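## Task

Lift the rear cooling block (the one farther from the handle) out of the open drawer of the cooler COLD and set it on deck slot D2, lying flat within the slot's locators. Its 3 loose tubes must each finish in the same bore they began in. The front block has to stay flat where it is, every tube still in its bore, and plate P1 must stay on D1 as it is now. Nothing may count on the robot to stay in place: release the block and move the gripper away at the end.

## Robot and tools

Robot and scene. One arm with a two-finger parallel gripper works over a table. The cooler COLD is loose on the table and its drawer is already open; the drawer rolls if pushed. COLD must finish within about a finger's width of its start, upright, barely rotated. Deck slot D1 is beside COLD and holds plate P1; D2 is the next slot past D1. The drawer holds two cooling blocks; each carries tubes that rest loose in bores, so a tilted or jerked block can spill them. Keep the block level and accelerate gently. Occasionally a held part is tugged or a loose item pushed by an outside disturbance. Anything leaving the table ends the scene.

Frame. All poses are in the scene frame: origin on the table surface right under the arm base, +z up, +y to the left when facing along +x. The base may be slightly tilted, and the printed hand position can be off, more so far from the base. Orientation is a quaternion written w first (qw, qx, qy, qz).

Gripper. Fingers point along the gripper's own +z axis and close along its y axis. end_effector_position is the spot between the pads when closed; closed fingertips extend about 33 mm past it, fully open ones about 9 mm. Closing pushes the tips roughly 24 mm farther from the arm, so keep that clearance above surfaces.

Row format (shared by both motion tools): 10 numbers, x, y, z, qw, qx, qy, qz, position, force_limit, speed. x, y, z in metres and the quaternion are an absolute target pose for the gripper in the scene frame, not an offset. The last three are gripper settings in [-1, 1]: position +1 = open 140 mm, about -0.8 = pads touching, -1 = squeeze until blocked; force_limit roughly 14 N at -1, 60 N at 0, 107 N at +1 (parts up to 40 mm wide); speed of the pad gap roughly 30 mm/s at -1, 140 at 0, 250 at +1. Repeat the intended quaternion in every row rather than copying a drifted reported one.

execute_actions(actions): a list of actions; each action is a list of up to 15 rows, one row per 1/30 s step; if fewer than 15 rows, the last row repeats to fill the action (0.5 s). An empty list just reports state and images. An action whose target lies over 0.6 m from the gripper's start position along any gripper axis is refused; if the first action fails this against the last reported state, or any action is malformed, nothing runs. Each step, the commanded pose is clipped to within 70 mm and 16 degrees of the measured pose, then damped inverse kinematics follows it, favouring position over orientation. Far targets take several actions; after an action the arm only continues to the last clipped pose. The "Hand target" line shows what the controller is currently chasing.

move(target, speed, blocking): target is one row as above (absolute pose; finger values applied at the start). speed is the path's top speed in m/s, 0.002 to 0.5, default 0.25; rotation is capped at twice that in rad/s. The straight path lasts 0.5 to 10 s and is cut at 10 s. It ignores obstacles, may lag or deviate, and can exceed speed near a straight arm. Faster moves and targets set deeper past a contact hit and press harder. The "move:" line gives the outcome (done, off_target, moving, held, fault), the limits that acted (paced = pose clipped; held = some steps blocked, after which the arm may surge) and the distance to target. With blocking=false you get a result after 0.5 s; call wait or stop before sending further motion.

wait(seconds): 0 to 10; lets the sim run holding the last command, returning early if a running move ends. stop(): brakes a running move (needs braking room); fingers keep going. zoom_image(camera, region): camera is cam_high, cam_low or cam_wrist; region is [x0, y0, x1, y1] in pixels, top-left origin, at most 504 by 504. All three images are 504x504. finished_scene(scene): ends the current scene (give its number) permanently and reports success. A reply with no tool call ends everything.

Reading results. object_status: 0 moving, 1 blocked while opening, 2 blocked while closing (a grip), 3 reached target or pads met. Confirm 2 after closing. Stopped fingers stay put until position changes by at least 0.01; to tighten, raise force_limit and switch position between -1 and -0.98. position_measured is in counts: 3 fully open, 230 pads together, nonlinear. External joint torques estimate outside loads (friction and held weight included). A "pose unreachable" line means the clearance check altered or blocked the command; the mount under the base counts as arm.

Avoid. A contact torque reaching a joint limit (waist 35, shoulder 35, upper arm roll 32, elbow 30, forearm roll 12, wrist pitch 12, wrist roll 12 N m, held weight counted) freezes the arm 10 s and drops the rest of the call. Long holding heats motors: MOTOR HOT warns, OVER-TEMPERATURE FAULT brakes the arm. Joint ranges (rad): waist -2.744 to 2.744, shoulder -1.784 to 1.784, upper arm roll -2.901 to 2.901, elbow -3.042 to -0.152, forearm roll -2.807 to 2.807, wrist pitch 0.544 to 4.517, wrist roll -3.016 to 3.016. Avoid drops, slams, hard pushes on COLD or its drawer, and tipping the block.

Each tool is called as a command line: name --argument value for each argument, lists and objects as JSON in quotes; but a table of rows of numbers goes row by row, as --pt "numbers of a row", without its own name.

## Session

execute_actions --actions '[]'

Scene clock: 0.00 s.
end_effector_position=(+0.4350, +0.3350, +0.1550) position_measured=3 object_status=3 end_effector_quat_wxyz=(+0.110, +0.904, +0.302, -0.282)
Joint positions: [ 0.636  0.789  0.047 -1.2   -0.043  1.359 -1.533]
Joint velocities: [-0.     0.002 -0.001  0.001 -0.001  0.001  0.   ]
Joint torques (N m, as the joint torque sensors report them, + toward a larger angle): no reading
External joint torques (N m, as the arm's controller estimates them; a push from outside toward a larger angle lowers the number): no reading
Hand target: +0.435, +0.335, +0.155; +0.110, +0.904, +0.302, -0.282

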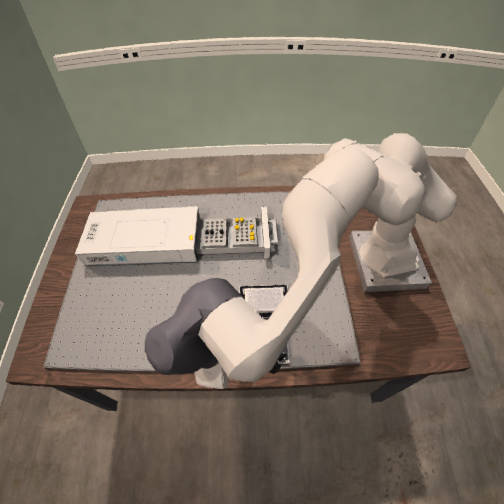

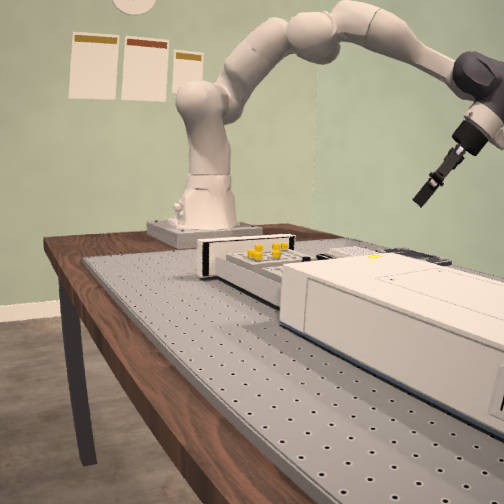

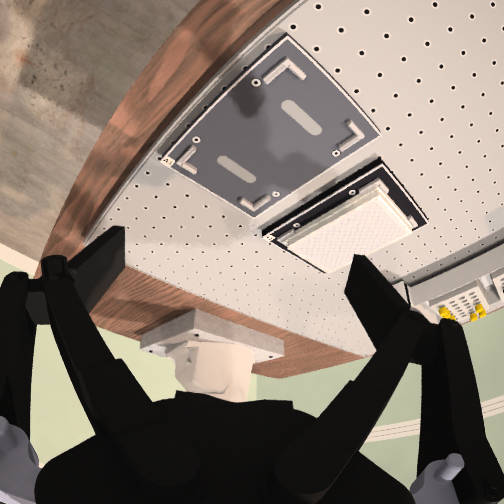

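move --target '[0.48,-0.08,0.3,0,1,0,0,1,0,0]'

zoom_image --camera "cam_wrist" --region '[100,50,400,350]'

Scene clock: 2.43 s.
end_effector_position=(+0.4870, -0.0780, +0.2990) position_measured=3 object_status=3 end_effector_quat_wxyz=(+0.007, +1.000, -0.004, -0.000)
Joint positions: [ 0.23  -0.186 -0.35  -2.174 -0.095  1.988 -1.638]
Joint velocities: [-0.001  0.    -0.001  0.001  0.     0.01  -0.025]
Joint torques (N m, as the joint torque sensors report them, + toward a larger angle): [  1.27 -24.2    0.85  23.65   1.37   2.94  -0.3 ]
External joint torques (N m, as the arm's controller estimates them; a push from outside toward a larger angle lowers the number): [ 1.07 -0.54 -1.16 -0.55  0.58  0.41 -0.3 ]
Hand target: +0.488, -0.077, +0.299; +0.006, +1.000, +0.002, +0.001
Off the commanded pose: 0.007 m, 1 deg.
move: off_target

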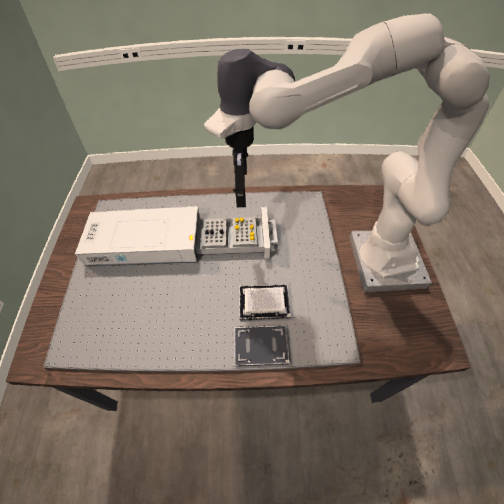

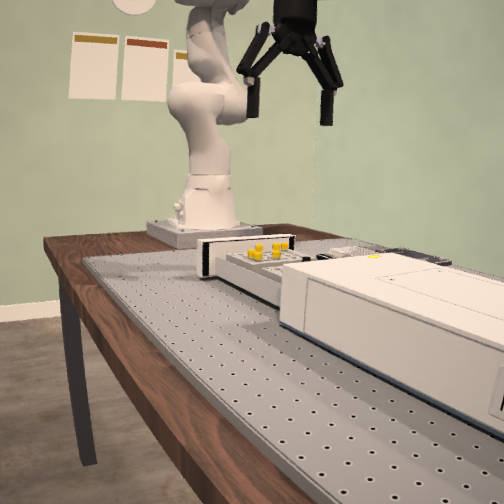

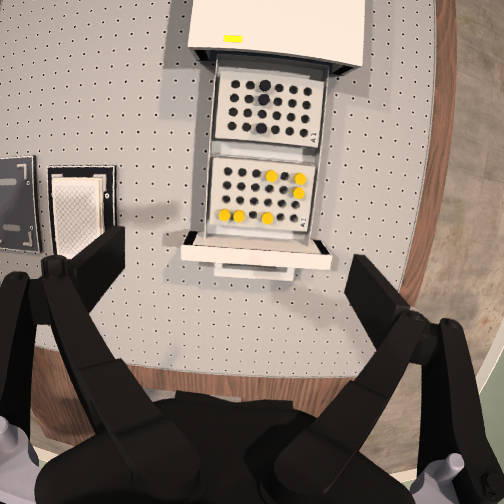

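Region (100, 50, 400, 350) of cam_wrist's 504x504 image, scaled by 1.680, with more detail than that image has.

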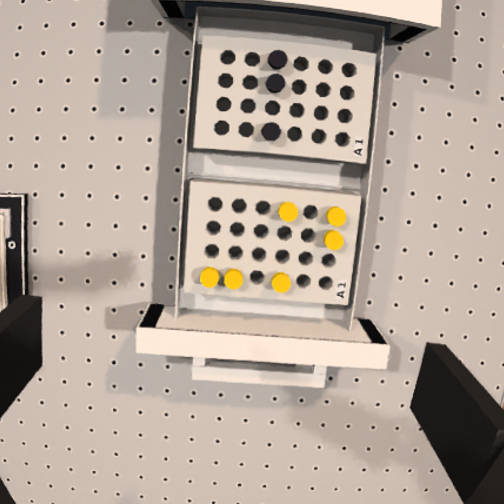

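move --target '[0.56,-0.09,0.17,0,1,0,0,1,0,0]'

move --target '[0.58,-0.09,0.15,0,0.7071,-0.7071,0,0.6,0,0]' --speed 0.4

Scene clock: 3.83 s.
end_effector_position=(+0.5578, -0.0876, +0.1705) position_measured=3 object_status=3 end_effector_quat_wxyz=(-0.002, +1.000, -0.006, -0.003)
Joint positions: [ 0.201  0.185 -0.361 -2.099  0.075  2.256 -1.762]
Joint velocities: [-0.002  0.     0.002  0.001  0.004  0.01  -0.03 ]
Joint torques (N m, as the joint torque sensors report them, + toward a larger angle): [ -1.   -33.22  -1.01  23.68   1.47   2.94  -0.37]
External joint torques (N m, as the arm's controller estimates them; a push from outside toward a larger angle lowers the number): [-1.39  1.18  0.54  1.14  0.79  0.44 -0.37]
Hand target: +0.559, -0.087, +0.170; -0.003, +1.000, +0.000, -0.001
Off the commanded pose: 0.003 m, 1 deg.
move: done

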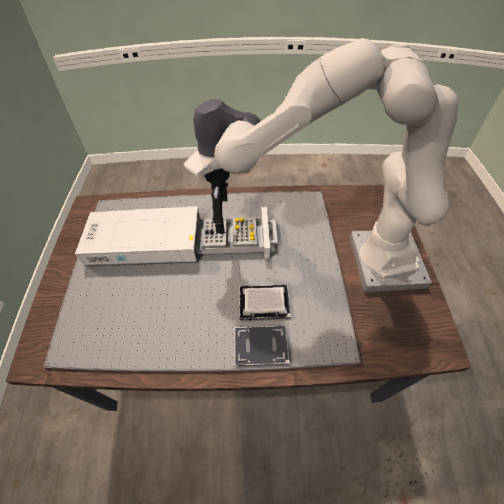

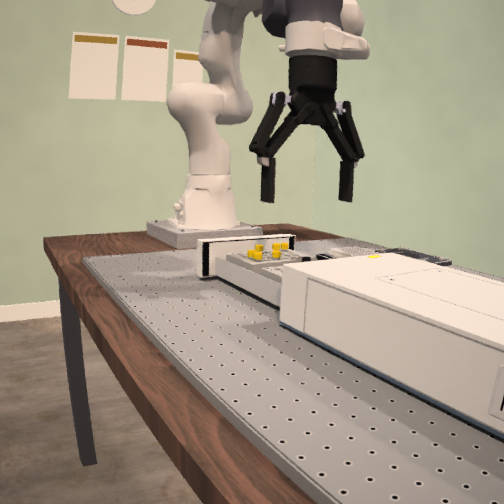

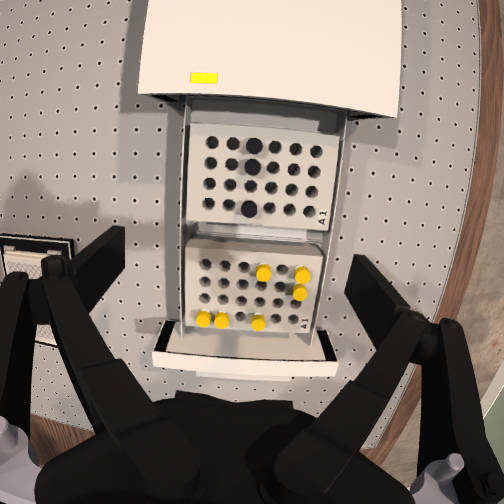

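Scene clock: 6.90 s.
end_effector_position=(+0.5789, -0.0910, +0.1485) position_measured=53 object_status=3 end_effector_quat_wxyz=(+0.000, +0.711, -0.703, -0.002)
Joint positions: [ 0.625  0.375 -0.82  -2.028  0.34   2.249 -0.391]
Joint velocities: [-0.001  0.001  0.001 -0.001 -0.001  0.     0.029]
Joint torques (N m, as the joint torque sensors report them, + toward a larger angle): [  1.17 -30.08  -9.67  22.97   1.38   2.18   0.19]
External joint torques (N m, as the arm's controller estimates them; a push from outside toward a larger angle lowers the number): [ 0.81  1.45 -1.6   1.27  0.75 -0.33  0.19]
Hand target: +0.579, -0.090, +0.148; +0.001, +0.706, -0.708, -0.003
Off the commanded pose: 0.002 m, 1 deg.
move: done

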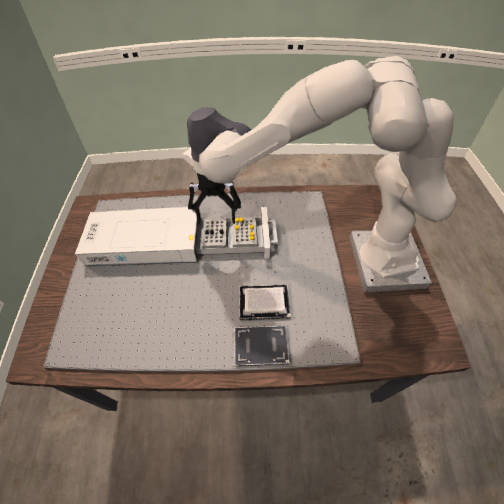

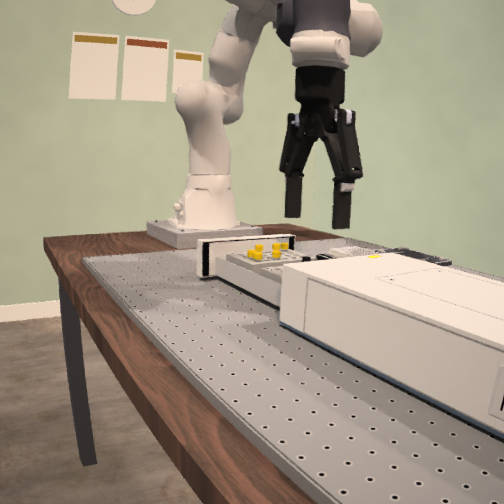

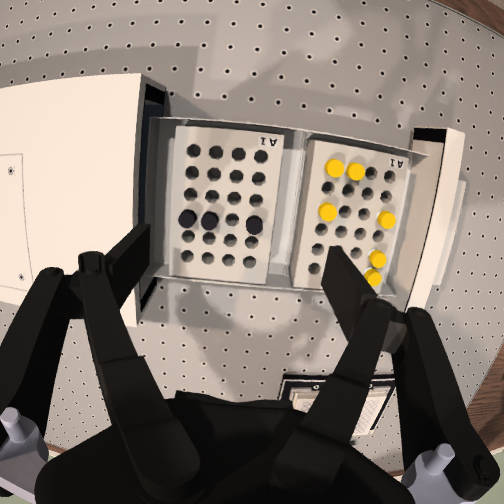

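move --target '[0.596,-0.103,0.105,0,0.7071,-0.7071,0,0.4,0,0]' --speed 0.1

zoom_image --camera "cam_low" --region '[220,150,420,320]'

zoom_image --camera "cam_high" --region '[160,170,300,280]'

Scene clock: 8.00 s.
end_effector_position=(+0.5941, -0.1026, +0.1047) position_measured=78 object_status=3 end_effector_quat_wxyz=(+0.002, +0.704, -0.710, -0.002)
Joint positions: [ 0.523  0.496 -0.734 -1.977  0.426  2.298 -0.435]
Joint velocities: [-0.01   0.     0.011 -0.001  0.     0.008 -0.014]
Joint torques (N m, as the joint torque sensors report them, + toward a larger angle): [ -1.19 -36.14  -9.6   22.2    1.15   2.91  -0.36]
External joint torques (N m, as the arm's controller estimates them; a push from outside toward a larger angle lowers the number): [-1.53 -0.05  0.24  1.54  0.55  0.41 -0.36]
Hand target: +0.596, -0.103, +0.105; -0.000, +0.707, -0.707, -0.000
Off the commanded pose: 0.002 m, 1 deg.
move: done

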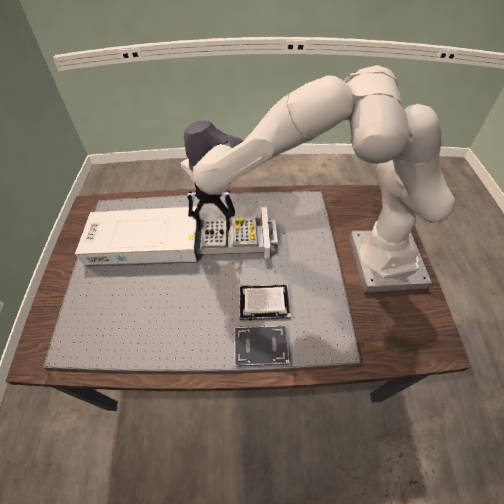

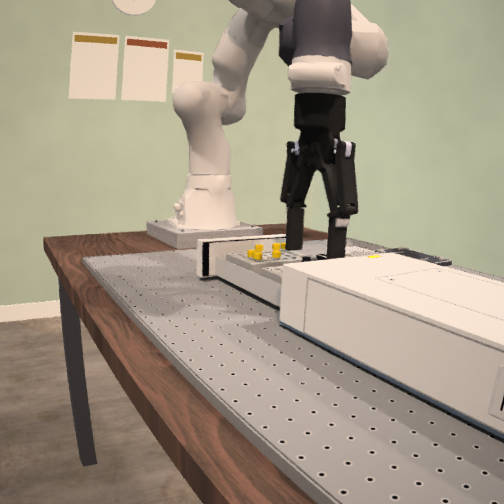

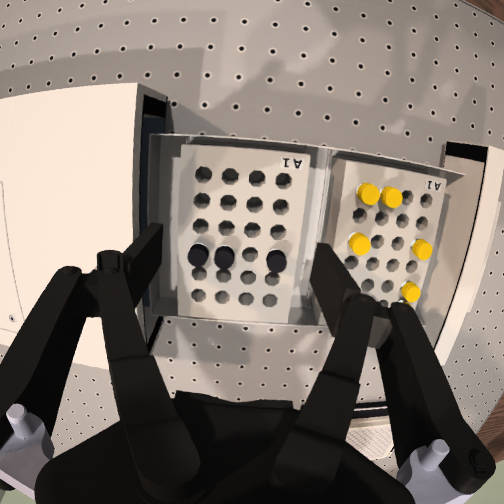

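Region (220, 150, 420, 320) of cam_low's 504x504 image, scaled by 2.520, with more detail than that image has; it fills the top 428 rows of this view, and the rest is white.

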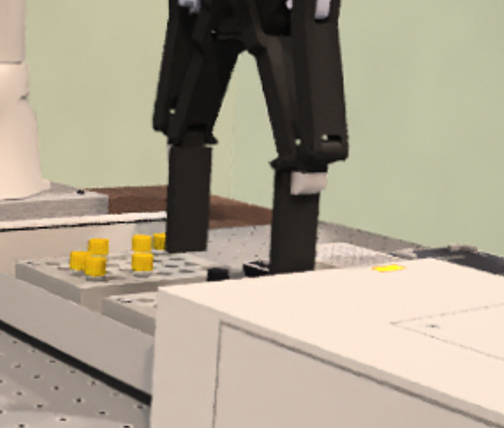

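Region (160, 170, 300, 280) of cam_high's 504x504 image, scaled by 3.600, with more detail than that image has; it fills the top 396 rows of this view, and the rest is white.

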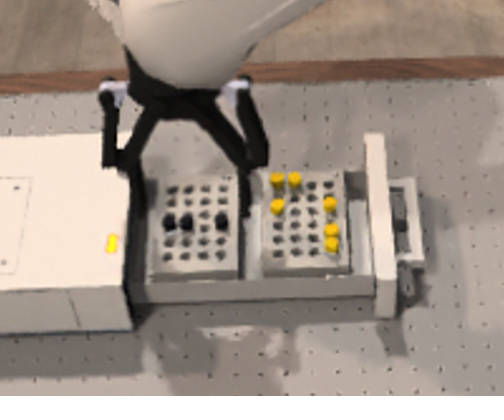

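move --target '[0.592,-0.097,0.082,0,0.7284,-0.6852,0,0.4,0,0]' --speed 0.04

zoom_image --camera "cam_low" --region '[220,150,420,320]'

zoom_image --camera "cam_high" --region '[160,170,300,280]'

Scene clock: 9.23 s.
end_effector_position=(+0.5915, -0.0959, +0.0833) position_measured=78 object_status=3 end_effector_quat_wxyz=(+0.000, +0.724, -0.689, -0.001)
Joint positions: [ 0.49   0.51  -0.678 -2.002  0.433  2.352 -0.49 ]
Joint velocities: [-0.015 -0.     0.013 -0.     0.001  0.018 -0.028]
Joint torques (N m, as the joint torque sensors report them, + toward a larger angle): [ -1.89 -36.31  -9.16  20.08   0.73   2.89  -0.31]
External joint torques (N m, as the arm's controller estimates them; a push from outside toward a larger angle lowers the number): [-2.21  0.9   0.32 -0.23  0.15  0.37 -0.31]
Hand target: +0.592, -0.097, +0.082; -0.000, +0.728, -0.685, +0.000
Off the commanded pose: 0.002 m, 1 deg.
move: done

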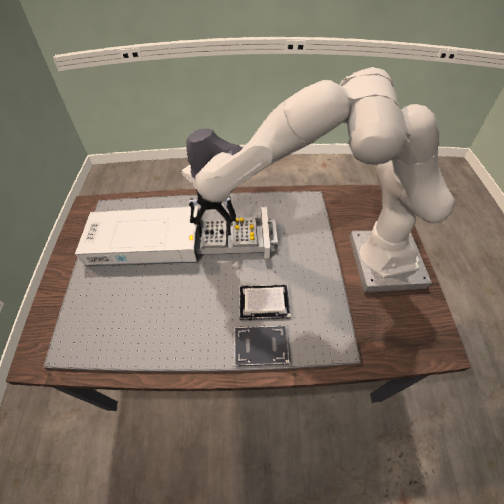

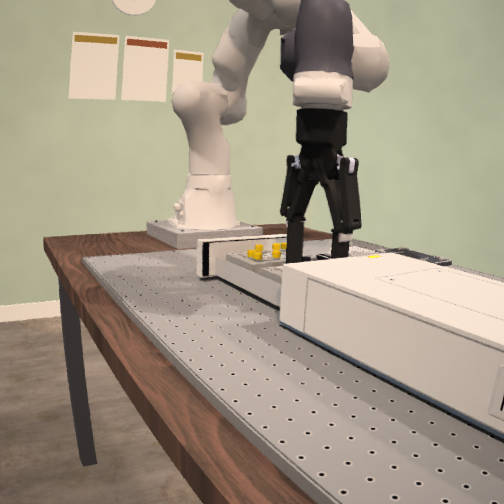

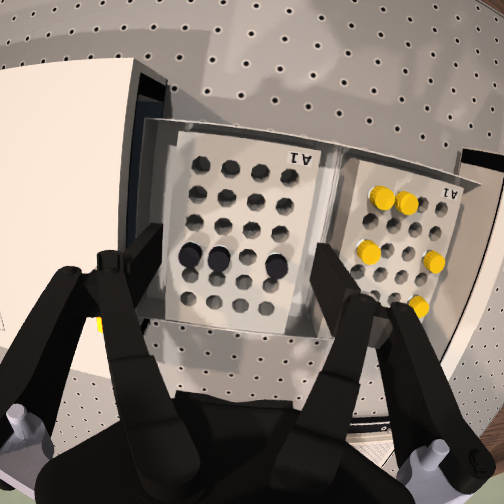

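Region (220, 150, 420, 320) of cam_low's 504x504 image, scaled by 2.520, with more detail than that image has; it fills the top 428 rows of this view, and the rest is white.

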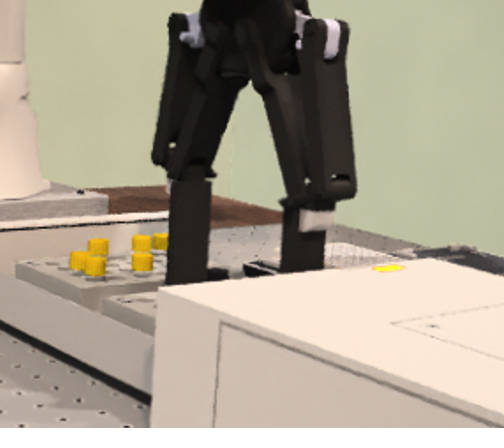

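Region (160, 170, 300, 280) of cam_high's 504x504 image, scaled by 3.600, with more detail than that image has; it fills the top 396 rows of this view, and the rest is white.

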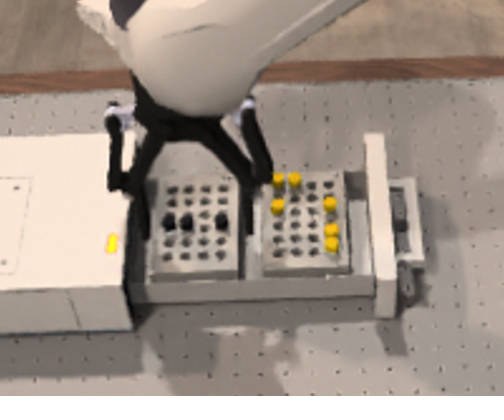

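move --target '[0.592,-0.104,0.062,0,0.7284,-0.6852,0,0.35,0,0]' --speed 0.03

zoom_image --camera "cam_low" --region '[220,150,420,320]'

zoom_image --camera "cam_high" --region '[160,170,300,280]'

Scene clock: 10.37 s.
end_effector_position=(+0.5905, -0.1034, +0.0625) position_measured=85 object_status=3 end_effector_quat_wxyz=(+0.001, +0.726, -0.688, -0.002)
Joint positions: [ 0.444  0.546 -0.638 -2.     0.453  2.387 -0.518]
Joint velocities: [-0.014  0.001  0.013  0.001 -0.001  0.014 -0.015]
Joint torques (N m, as the joint torque sensors report them, + toward a larger angle): [ -0.74 -37.41  -9.61  21.14   1.01   2.94  -0.41]
External joint torques (N m, as the arm's controller estimates them; a push from outside toward a larger angle lowers the number): [-1.01  0.88 -0.01  1.43  0.46  0.43 -0.41]
Hand target: +0.592, -0.104, +0.062; -0.000, +0.728, -0.685, -0.000
Off the commanded pose: 0.002 m, 1 deg.
move: done

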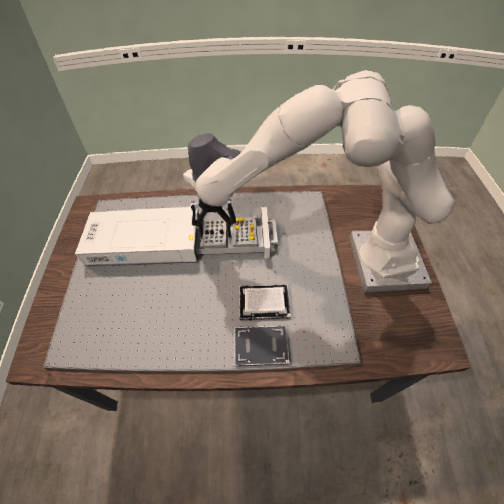

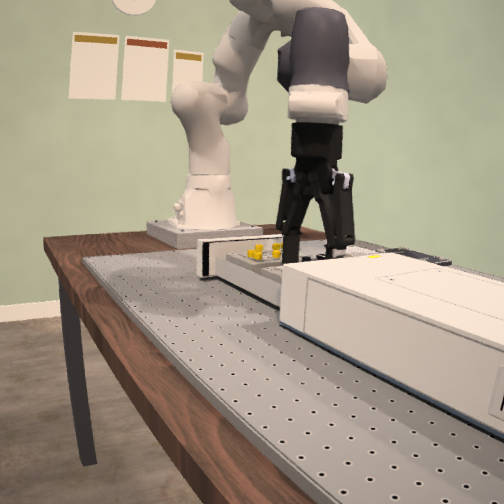

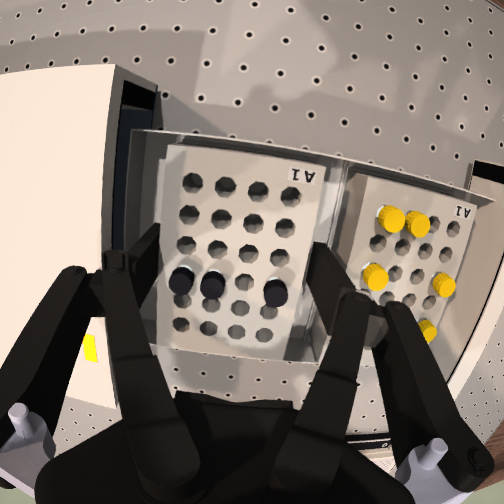

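Region (220, 150, 420, 320) of cam_low's 504x504 image, scaled by 2.520, with more detail than that image has; it fills the top 428 rows of this view, and the rest is white.

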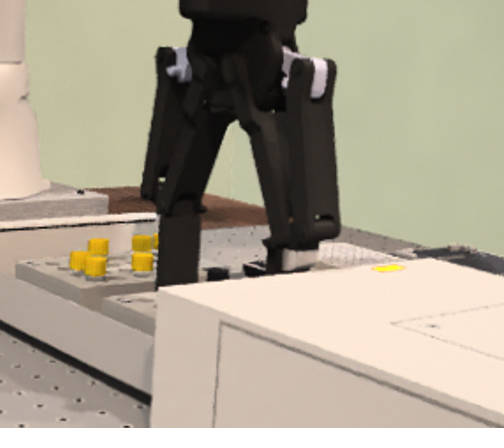

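Region (160, 170, 300, 280) of cam_high's 504x504 image, scaled by 3.600, with more detail than that image has; it fills the top 396 rows of this view, and the rest is white.

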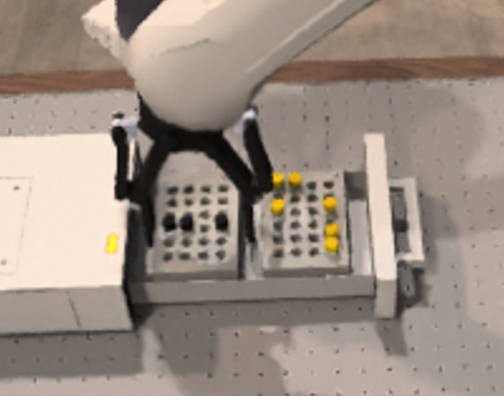

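move --target '[0.595,-0.104,0.055,0,0.7284,-0.6852,0,0.33,0,0]' --speed 0.02

move --target '[0.595,-0.104,0.055,0,0.7284,-0.6852,0,-1,0.6,-0.8]'

move --target '[0.594,-0.104,0.15,0,0.7284,-0.6852,0,-1,0.6,-0.8]' --speed 0.06

Scene clock: 11.13 s.
end_effector_position=(+0.5937, -0.1035, +0.0556) position_measured=87 object_status=3 end_effector_quat_wxyz=(+0.001, +0.727, -0.687, -0.001)
Joint positions: [ 0.428  0.563 -0.62  -1.988  0.459  2.396 -0.523]
Joint velocities: [-0.011  0.     0.009  0.004 -0.001  0.008 -0.005]
Joint torques (N m, as the joint torque sensors report them, + toward a larger angle): [ -0.55 -37.85 -10.53  21.52   1.16   2.76  -0.3 ]
External joint torques (N m, as the arm's controller estimates them; a push from outside toward a larger angle lowers the number): [-0.88  1.16 -0.93  1.94  0.61  0.26 -0.3 ]
Hand target: +0.595, -0.104, +0.055; -0.000, +0.728, -0.685, +0.000
Off the commanded pose: 0.002 m, 0 deg.
move: done

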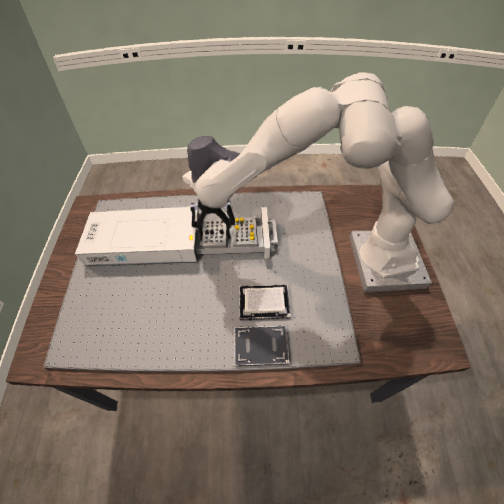

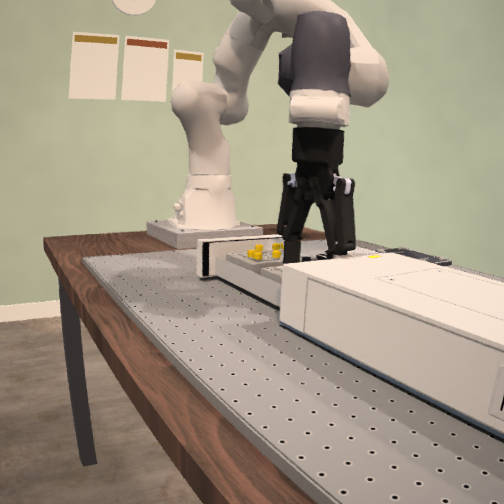

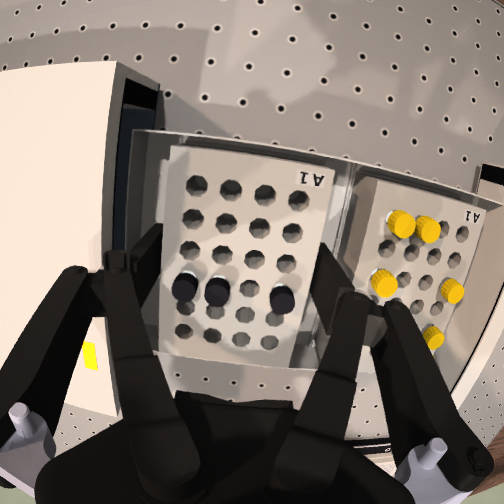

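Scene clock: 11.83 s.
end_effector_position=(+0.5944, -0.1035, +0.0561) position_measured=104 object_status=2 end_effector_quat_wxyz=(+0.000, +0.727, -0.687, -0.001)
Joint positions: [ 0.427  0.563 -0.619 -1.987  0.459  2.396 -0.524]
Joint velocities: [-0.001 -0.     0.001 -0.     0.     0.     0.   ]
Joint torques (N m, as the joint torque sensors report them, + toward a larger angle): [ -0.92 -37.79  -9.07  20.56   0.94   3.06  -0.4 ]
External joint torques (N m, as the arm's controller estimates them; a push from outside toward a larger angle lowers the number): [-1.4   1.2   0.37  0.96  0.39  0.56 -0.4 ]
Hand target: +0.595, -0.104, +0.055; +0.000, +0.728, -0.685, +0.000
Off the commanded pose: 0.001 m, 0 deg.
move: done

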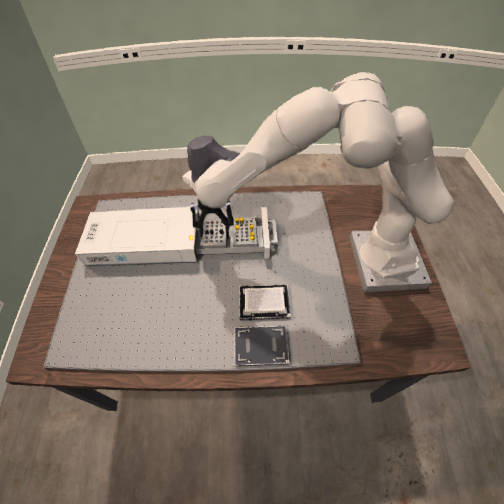

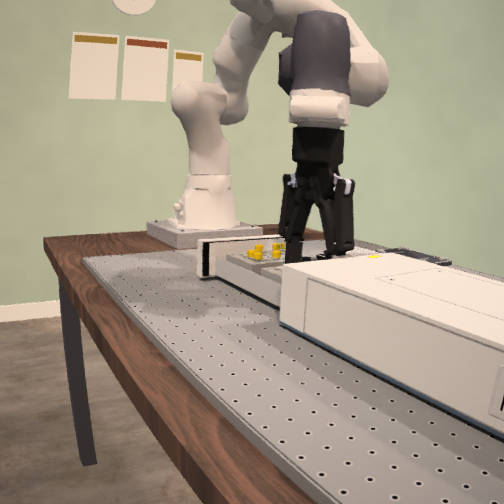

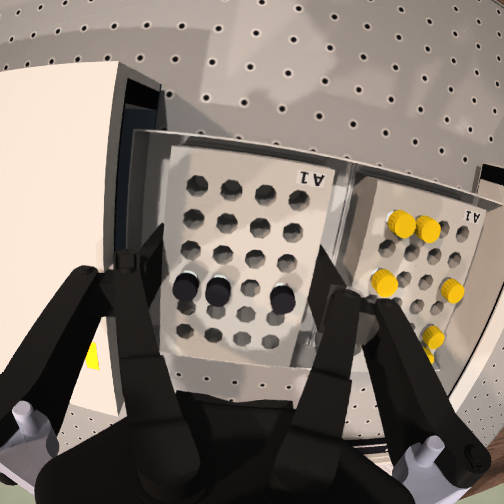

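Scene clock: 13.83 s.
end_effector_position=(+0.5898, -0.1034, +0.1423) position_measured=105 object_status=2 end_effector_quat_wxyz=(+0.005, +0.731, -0.683, -0.005)
Joint positions: [ 0.532  0.417 -0.75  -1.968  0.34   2.23  -0.461]
Joint velocities: [ 0.008  0.    -0.007  0.     0.    -0.012  0.01 ]
Joint torques (N m, as the joint torque sensors report them, + toward a larger angle): [  1.44 -38.84 -11.54  26.57   0.08   2.93   0.2 ]
External joint torques (N m, as the arm's controller estimates them; a push from outside toward a larger angle lowers the number): [ 1.15 -4.34 -3.12  4.86 -0.55  0.45  0.2 ]
Hand target: +0.595, -0.104, +0.149; +0.000, +0.728, -0.685, +0.000
Off the commanded pose: 0.009 m, 1 deg.
move: off_target

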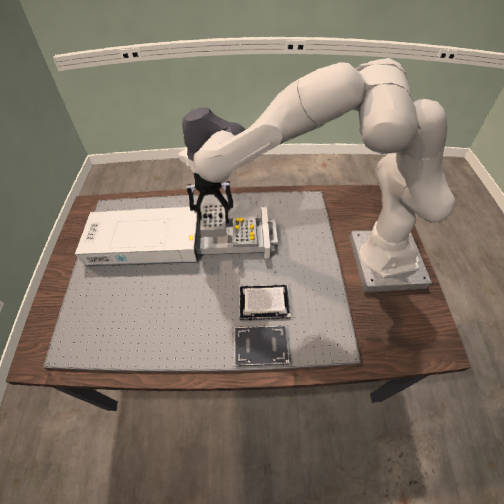

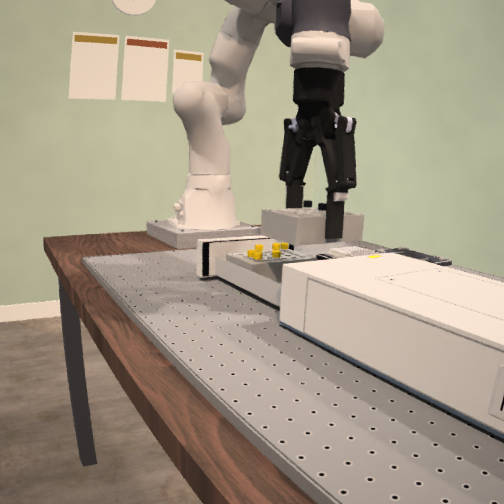

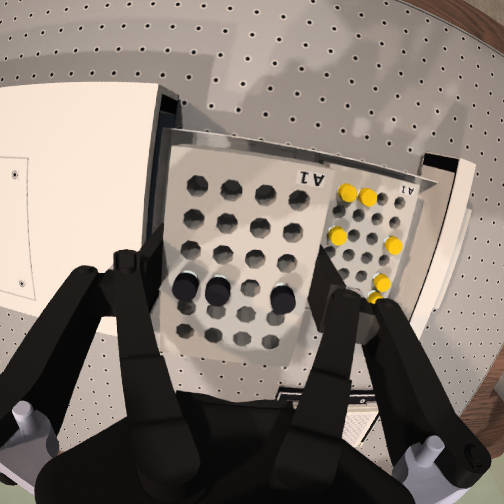

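move --target '[0.42,0.26,0.14,0,0.03,-0.9995,0,-1,0.6,-0.8]' --speed 0.22

move --target '[0.42,0.26,0.085,0,0.03,-0.9995,0,-1,0.6,-0.8]' --speed 0.07

Scene clock: 18.43 s.
end_effector_position=(+0.4073, +0.2461, +0.1323) position_measured=105 object_status=2 end_effector_quat_wxyz=(-0.009, -0.033, +0.999, -0.008)
Joint positions: [ 2.06   0.809 -1.568 -2.342  0.94   2.05   1.397]
Joint velocities: [-0.001  0.004 -0.001  0.001  0.003 -0.008  0.025]
Joint torques (N m, as the joint torque sensors report them, + toward a larger angle): [ -1.   -15.46 -25.72  18.9    1.47   2.77   0.19]
External joint torques (N m, as the arm's controller estimates them; a push from outside toward a larger angle lowers the number): [-0.77  1.33 -4.51  3.84  0.77  0.39  0.19]
Hand target: +0.412, +0.247, +0.136; -0.004, -0.025, +1.000, -0.006
Off the commanded pose: 0.020 m, 1 deg.
move: off_target

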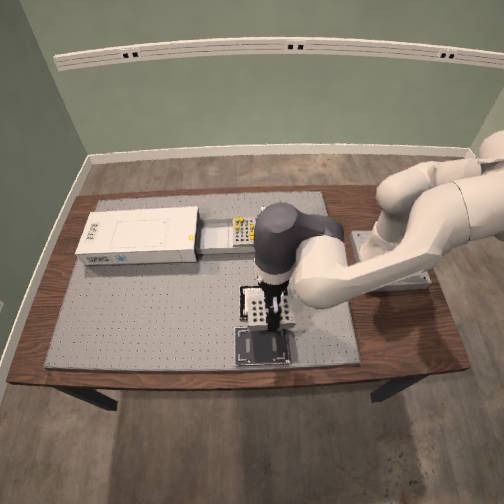

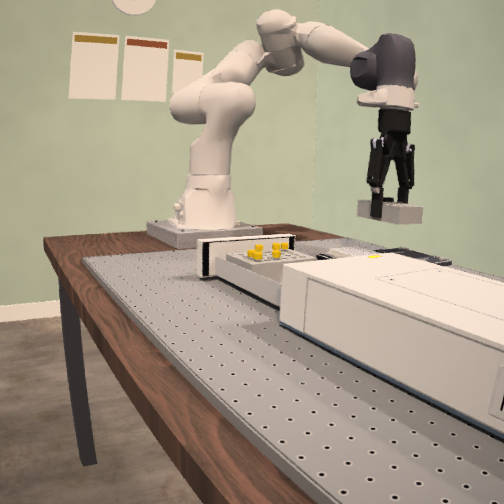

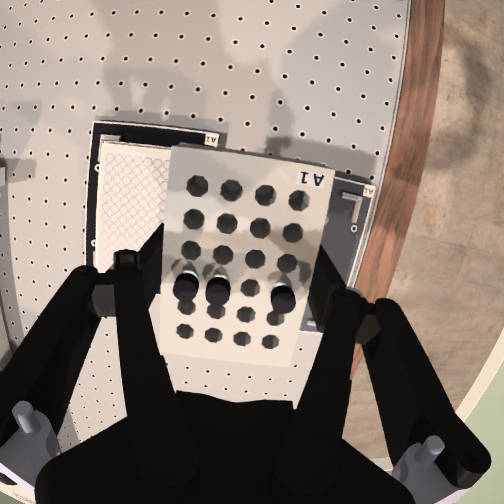

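Scene clock: 19.63 s.
end_effector_position=(+0.4129, +0.2588, +0.0822) position_measured=105 object_status=2 end_effector_quat_wxyz=(-0.007, -0.028, +1.000, -0.002)
Joint positions: [ 1.951  0.829 -1.397 -2.326  1.043  2.138  1.376]
Joint velocities: [-0.003 -0.001  0.003  0.     0.002  0.011 -0.007]
Joint torques (N m, as the joint torque sensors report them, + toward a larger angle): [ -1.09 -20.93 -23.91  17.3    1.46   3.52  -0.32]
External joint torques (N m, as the arm's controller estimates them; a push from outside toward a larger angle lowers the number): [-0.94 -0.32 -2.44  3.72  0.79  1.13 -0.32]
Hand target: +0.419, +0.260, +0.086; +0.000, -0.030, +1.000, -0.000
Off the commanded pose: 0.008 m, 1 deg.
move: off_target

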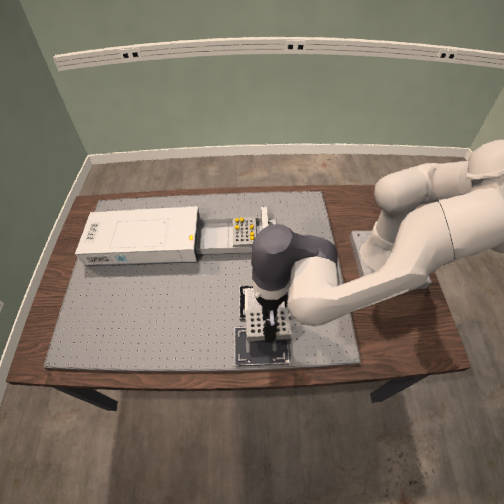

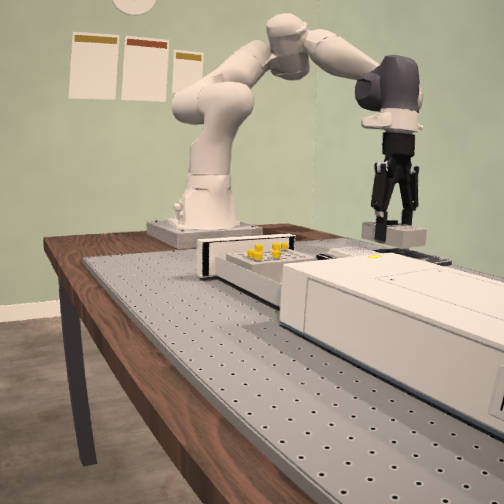

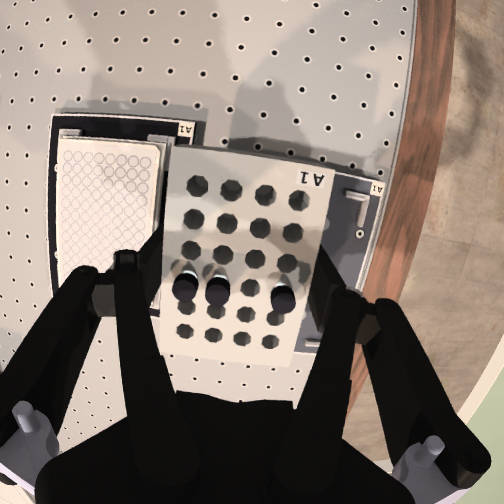

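move --target '[0.439,0.298,0.062,0,0.03,-0.9995,0,-1,0.6,-0.8]' --speed 0.05

zoom_image --camera "cam_high" --region '[220,300,310,380]'

zoom_image --camera "cam_low" --region '[350,200,470,280]'

Scene clock: 21.10 s.
end_effector_position=(+0.4339, +0.2970, +0.0589) position_measured=105 object_status=2 end_effector_quat_wxyz=(-0.004, -0.035, +0.999, -0.002)
Joint positions: [ 1.843  0.892 -1.275 -2.197  1.086  2.138  1.404]
Joint velocities: [-0.003  0.003  0.001  0.003  0.004  0.     0.009]
Joint torques (N m, as the joint torque sensors report them, + toward a larger angle): [ -0.66 -27.21 -26.62  17.02   1.51   2.8    0.24]
External joint torques (N m, as the arm's controller estimates them; a push from outside toward a larger angle lowers the number): [-0.65 -1.19 -3.7   4.09  0.83  0.41  0.24]
Hand target: +0.439, +0.298, +0.062; +0.000, -0.030, +1.000, +0.000
Off the commanded pose: 0.006 m, 1 deg.
move: off_target

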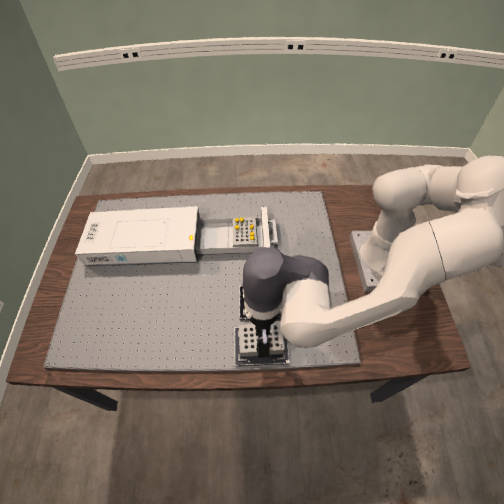

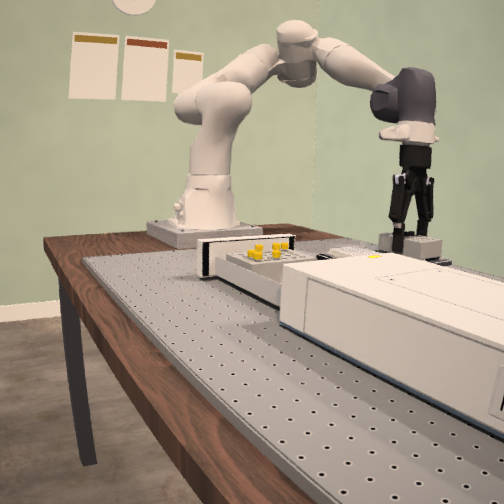

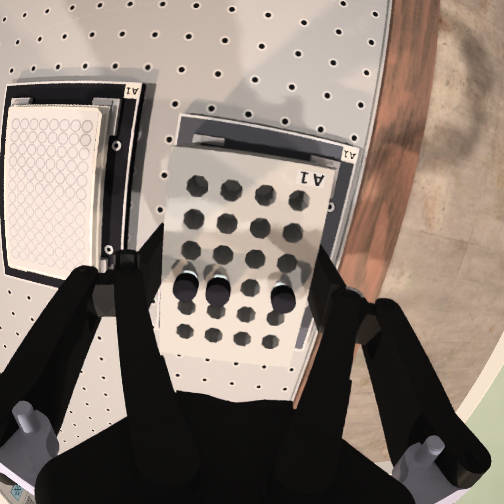

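Region (220, 300, 310, 380) of cam_high's 504x504 image, scaled by 5.600, with more detail than that image has.

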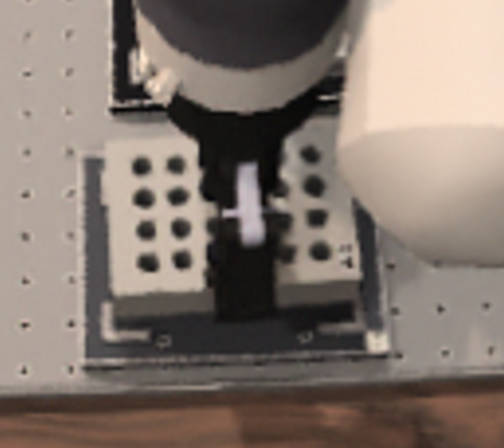

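Region (350, 200, 470, 280) of cam_low's 504x504 image, scaled by 4.200, with more detail than that image has.

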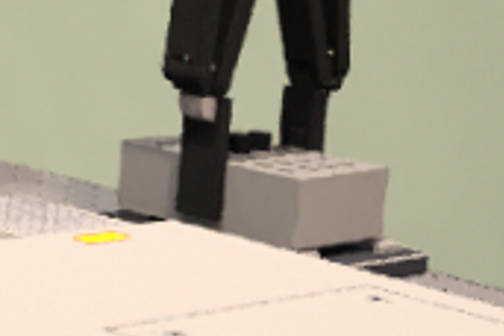

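move --target '[0.439,0.304,0.057,0,0.006,-1,0,-1,0.6,-0.8]' --speed 0.02

zoom_image --camera "cam_high" --region '[220,300,310,380]'

zoom_image --camera "cam_wrist" --region '[130,90,390,250]'

Scene clock: 22.87 s.
end_effector_position=(+0.4385, +0.3004, +0.0578) position_measured=105 object_status=2 end_effector_quat_wxyz=(-0.001, -0.012, +1.000, -0.003)
Joint positions: [ 1.834  0.905 -1.269 -2.181  1.093  2.137  1.452]
Joint velocities: [-0.003  0.    -0.    -0.    -0.    -0.001  0.016]
Joint torques (N m, as the joint torque sensors report them, + toward a larger angle): [ -0.76 -25.87 -22.09  15.72   2.81   2.77   0.23]
External joint torques (N m, as the arm's controller estimates them; a push from outside toward a larger angle lowers the number): [-0.53  0.65  1.26  3.04  2.13  0.35  0.23]
Hand target: +0.439, +0.304, +0.057; +0.000, -0.006, +1.000, +0.000
Off the commanded pose: 0.004 m, 1 deg.
move: off_target

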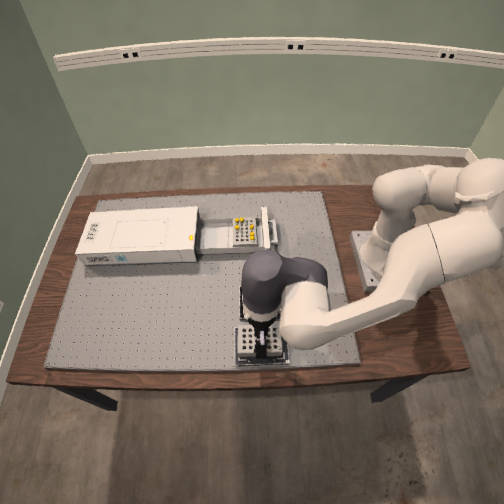

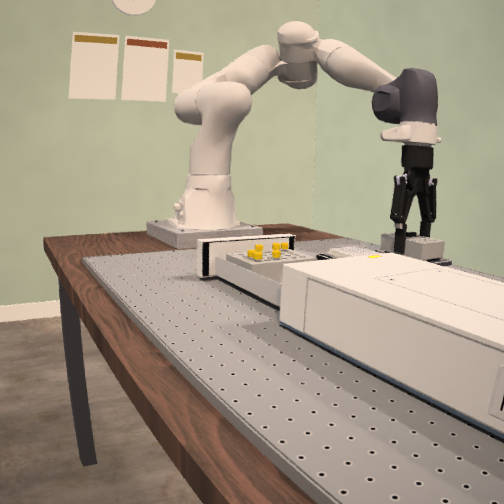

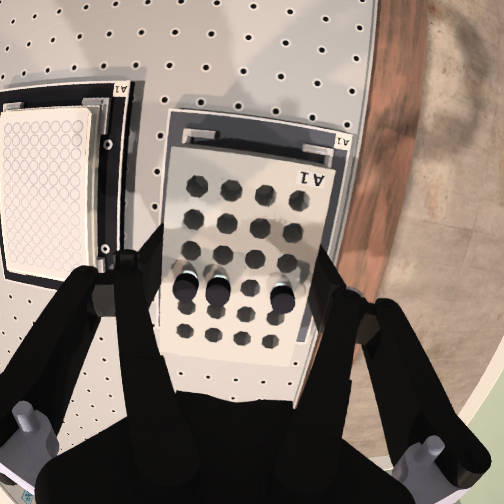

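Region (220, 300, 310, 380) of cam_high's 504x504 image, scaled by 5.600, with more detail than that image has.

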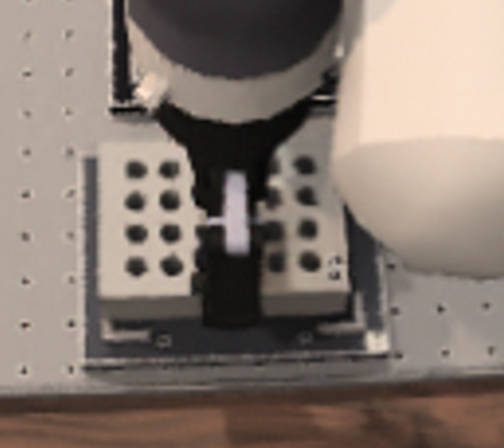

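Region (130, 90, 390, 250) of cam_wrist's 504x504 image, scaled by 1.938, with more detail than that image has; it fills the top 310 rows of this view, and the rest is white.

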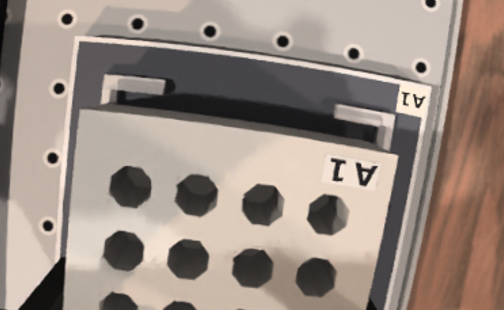

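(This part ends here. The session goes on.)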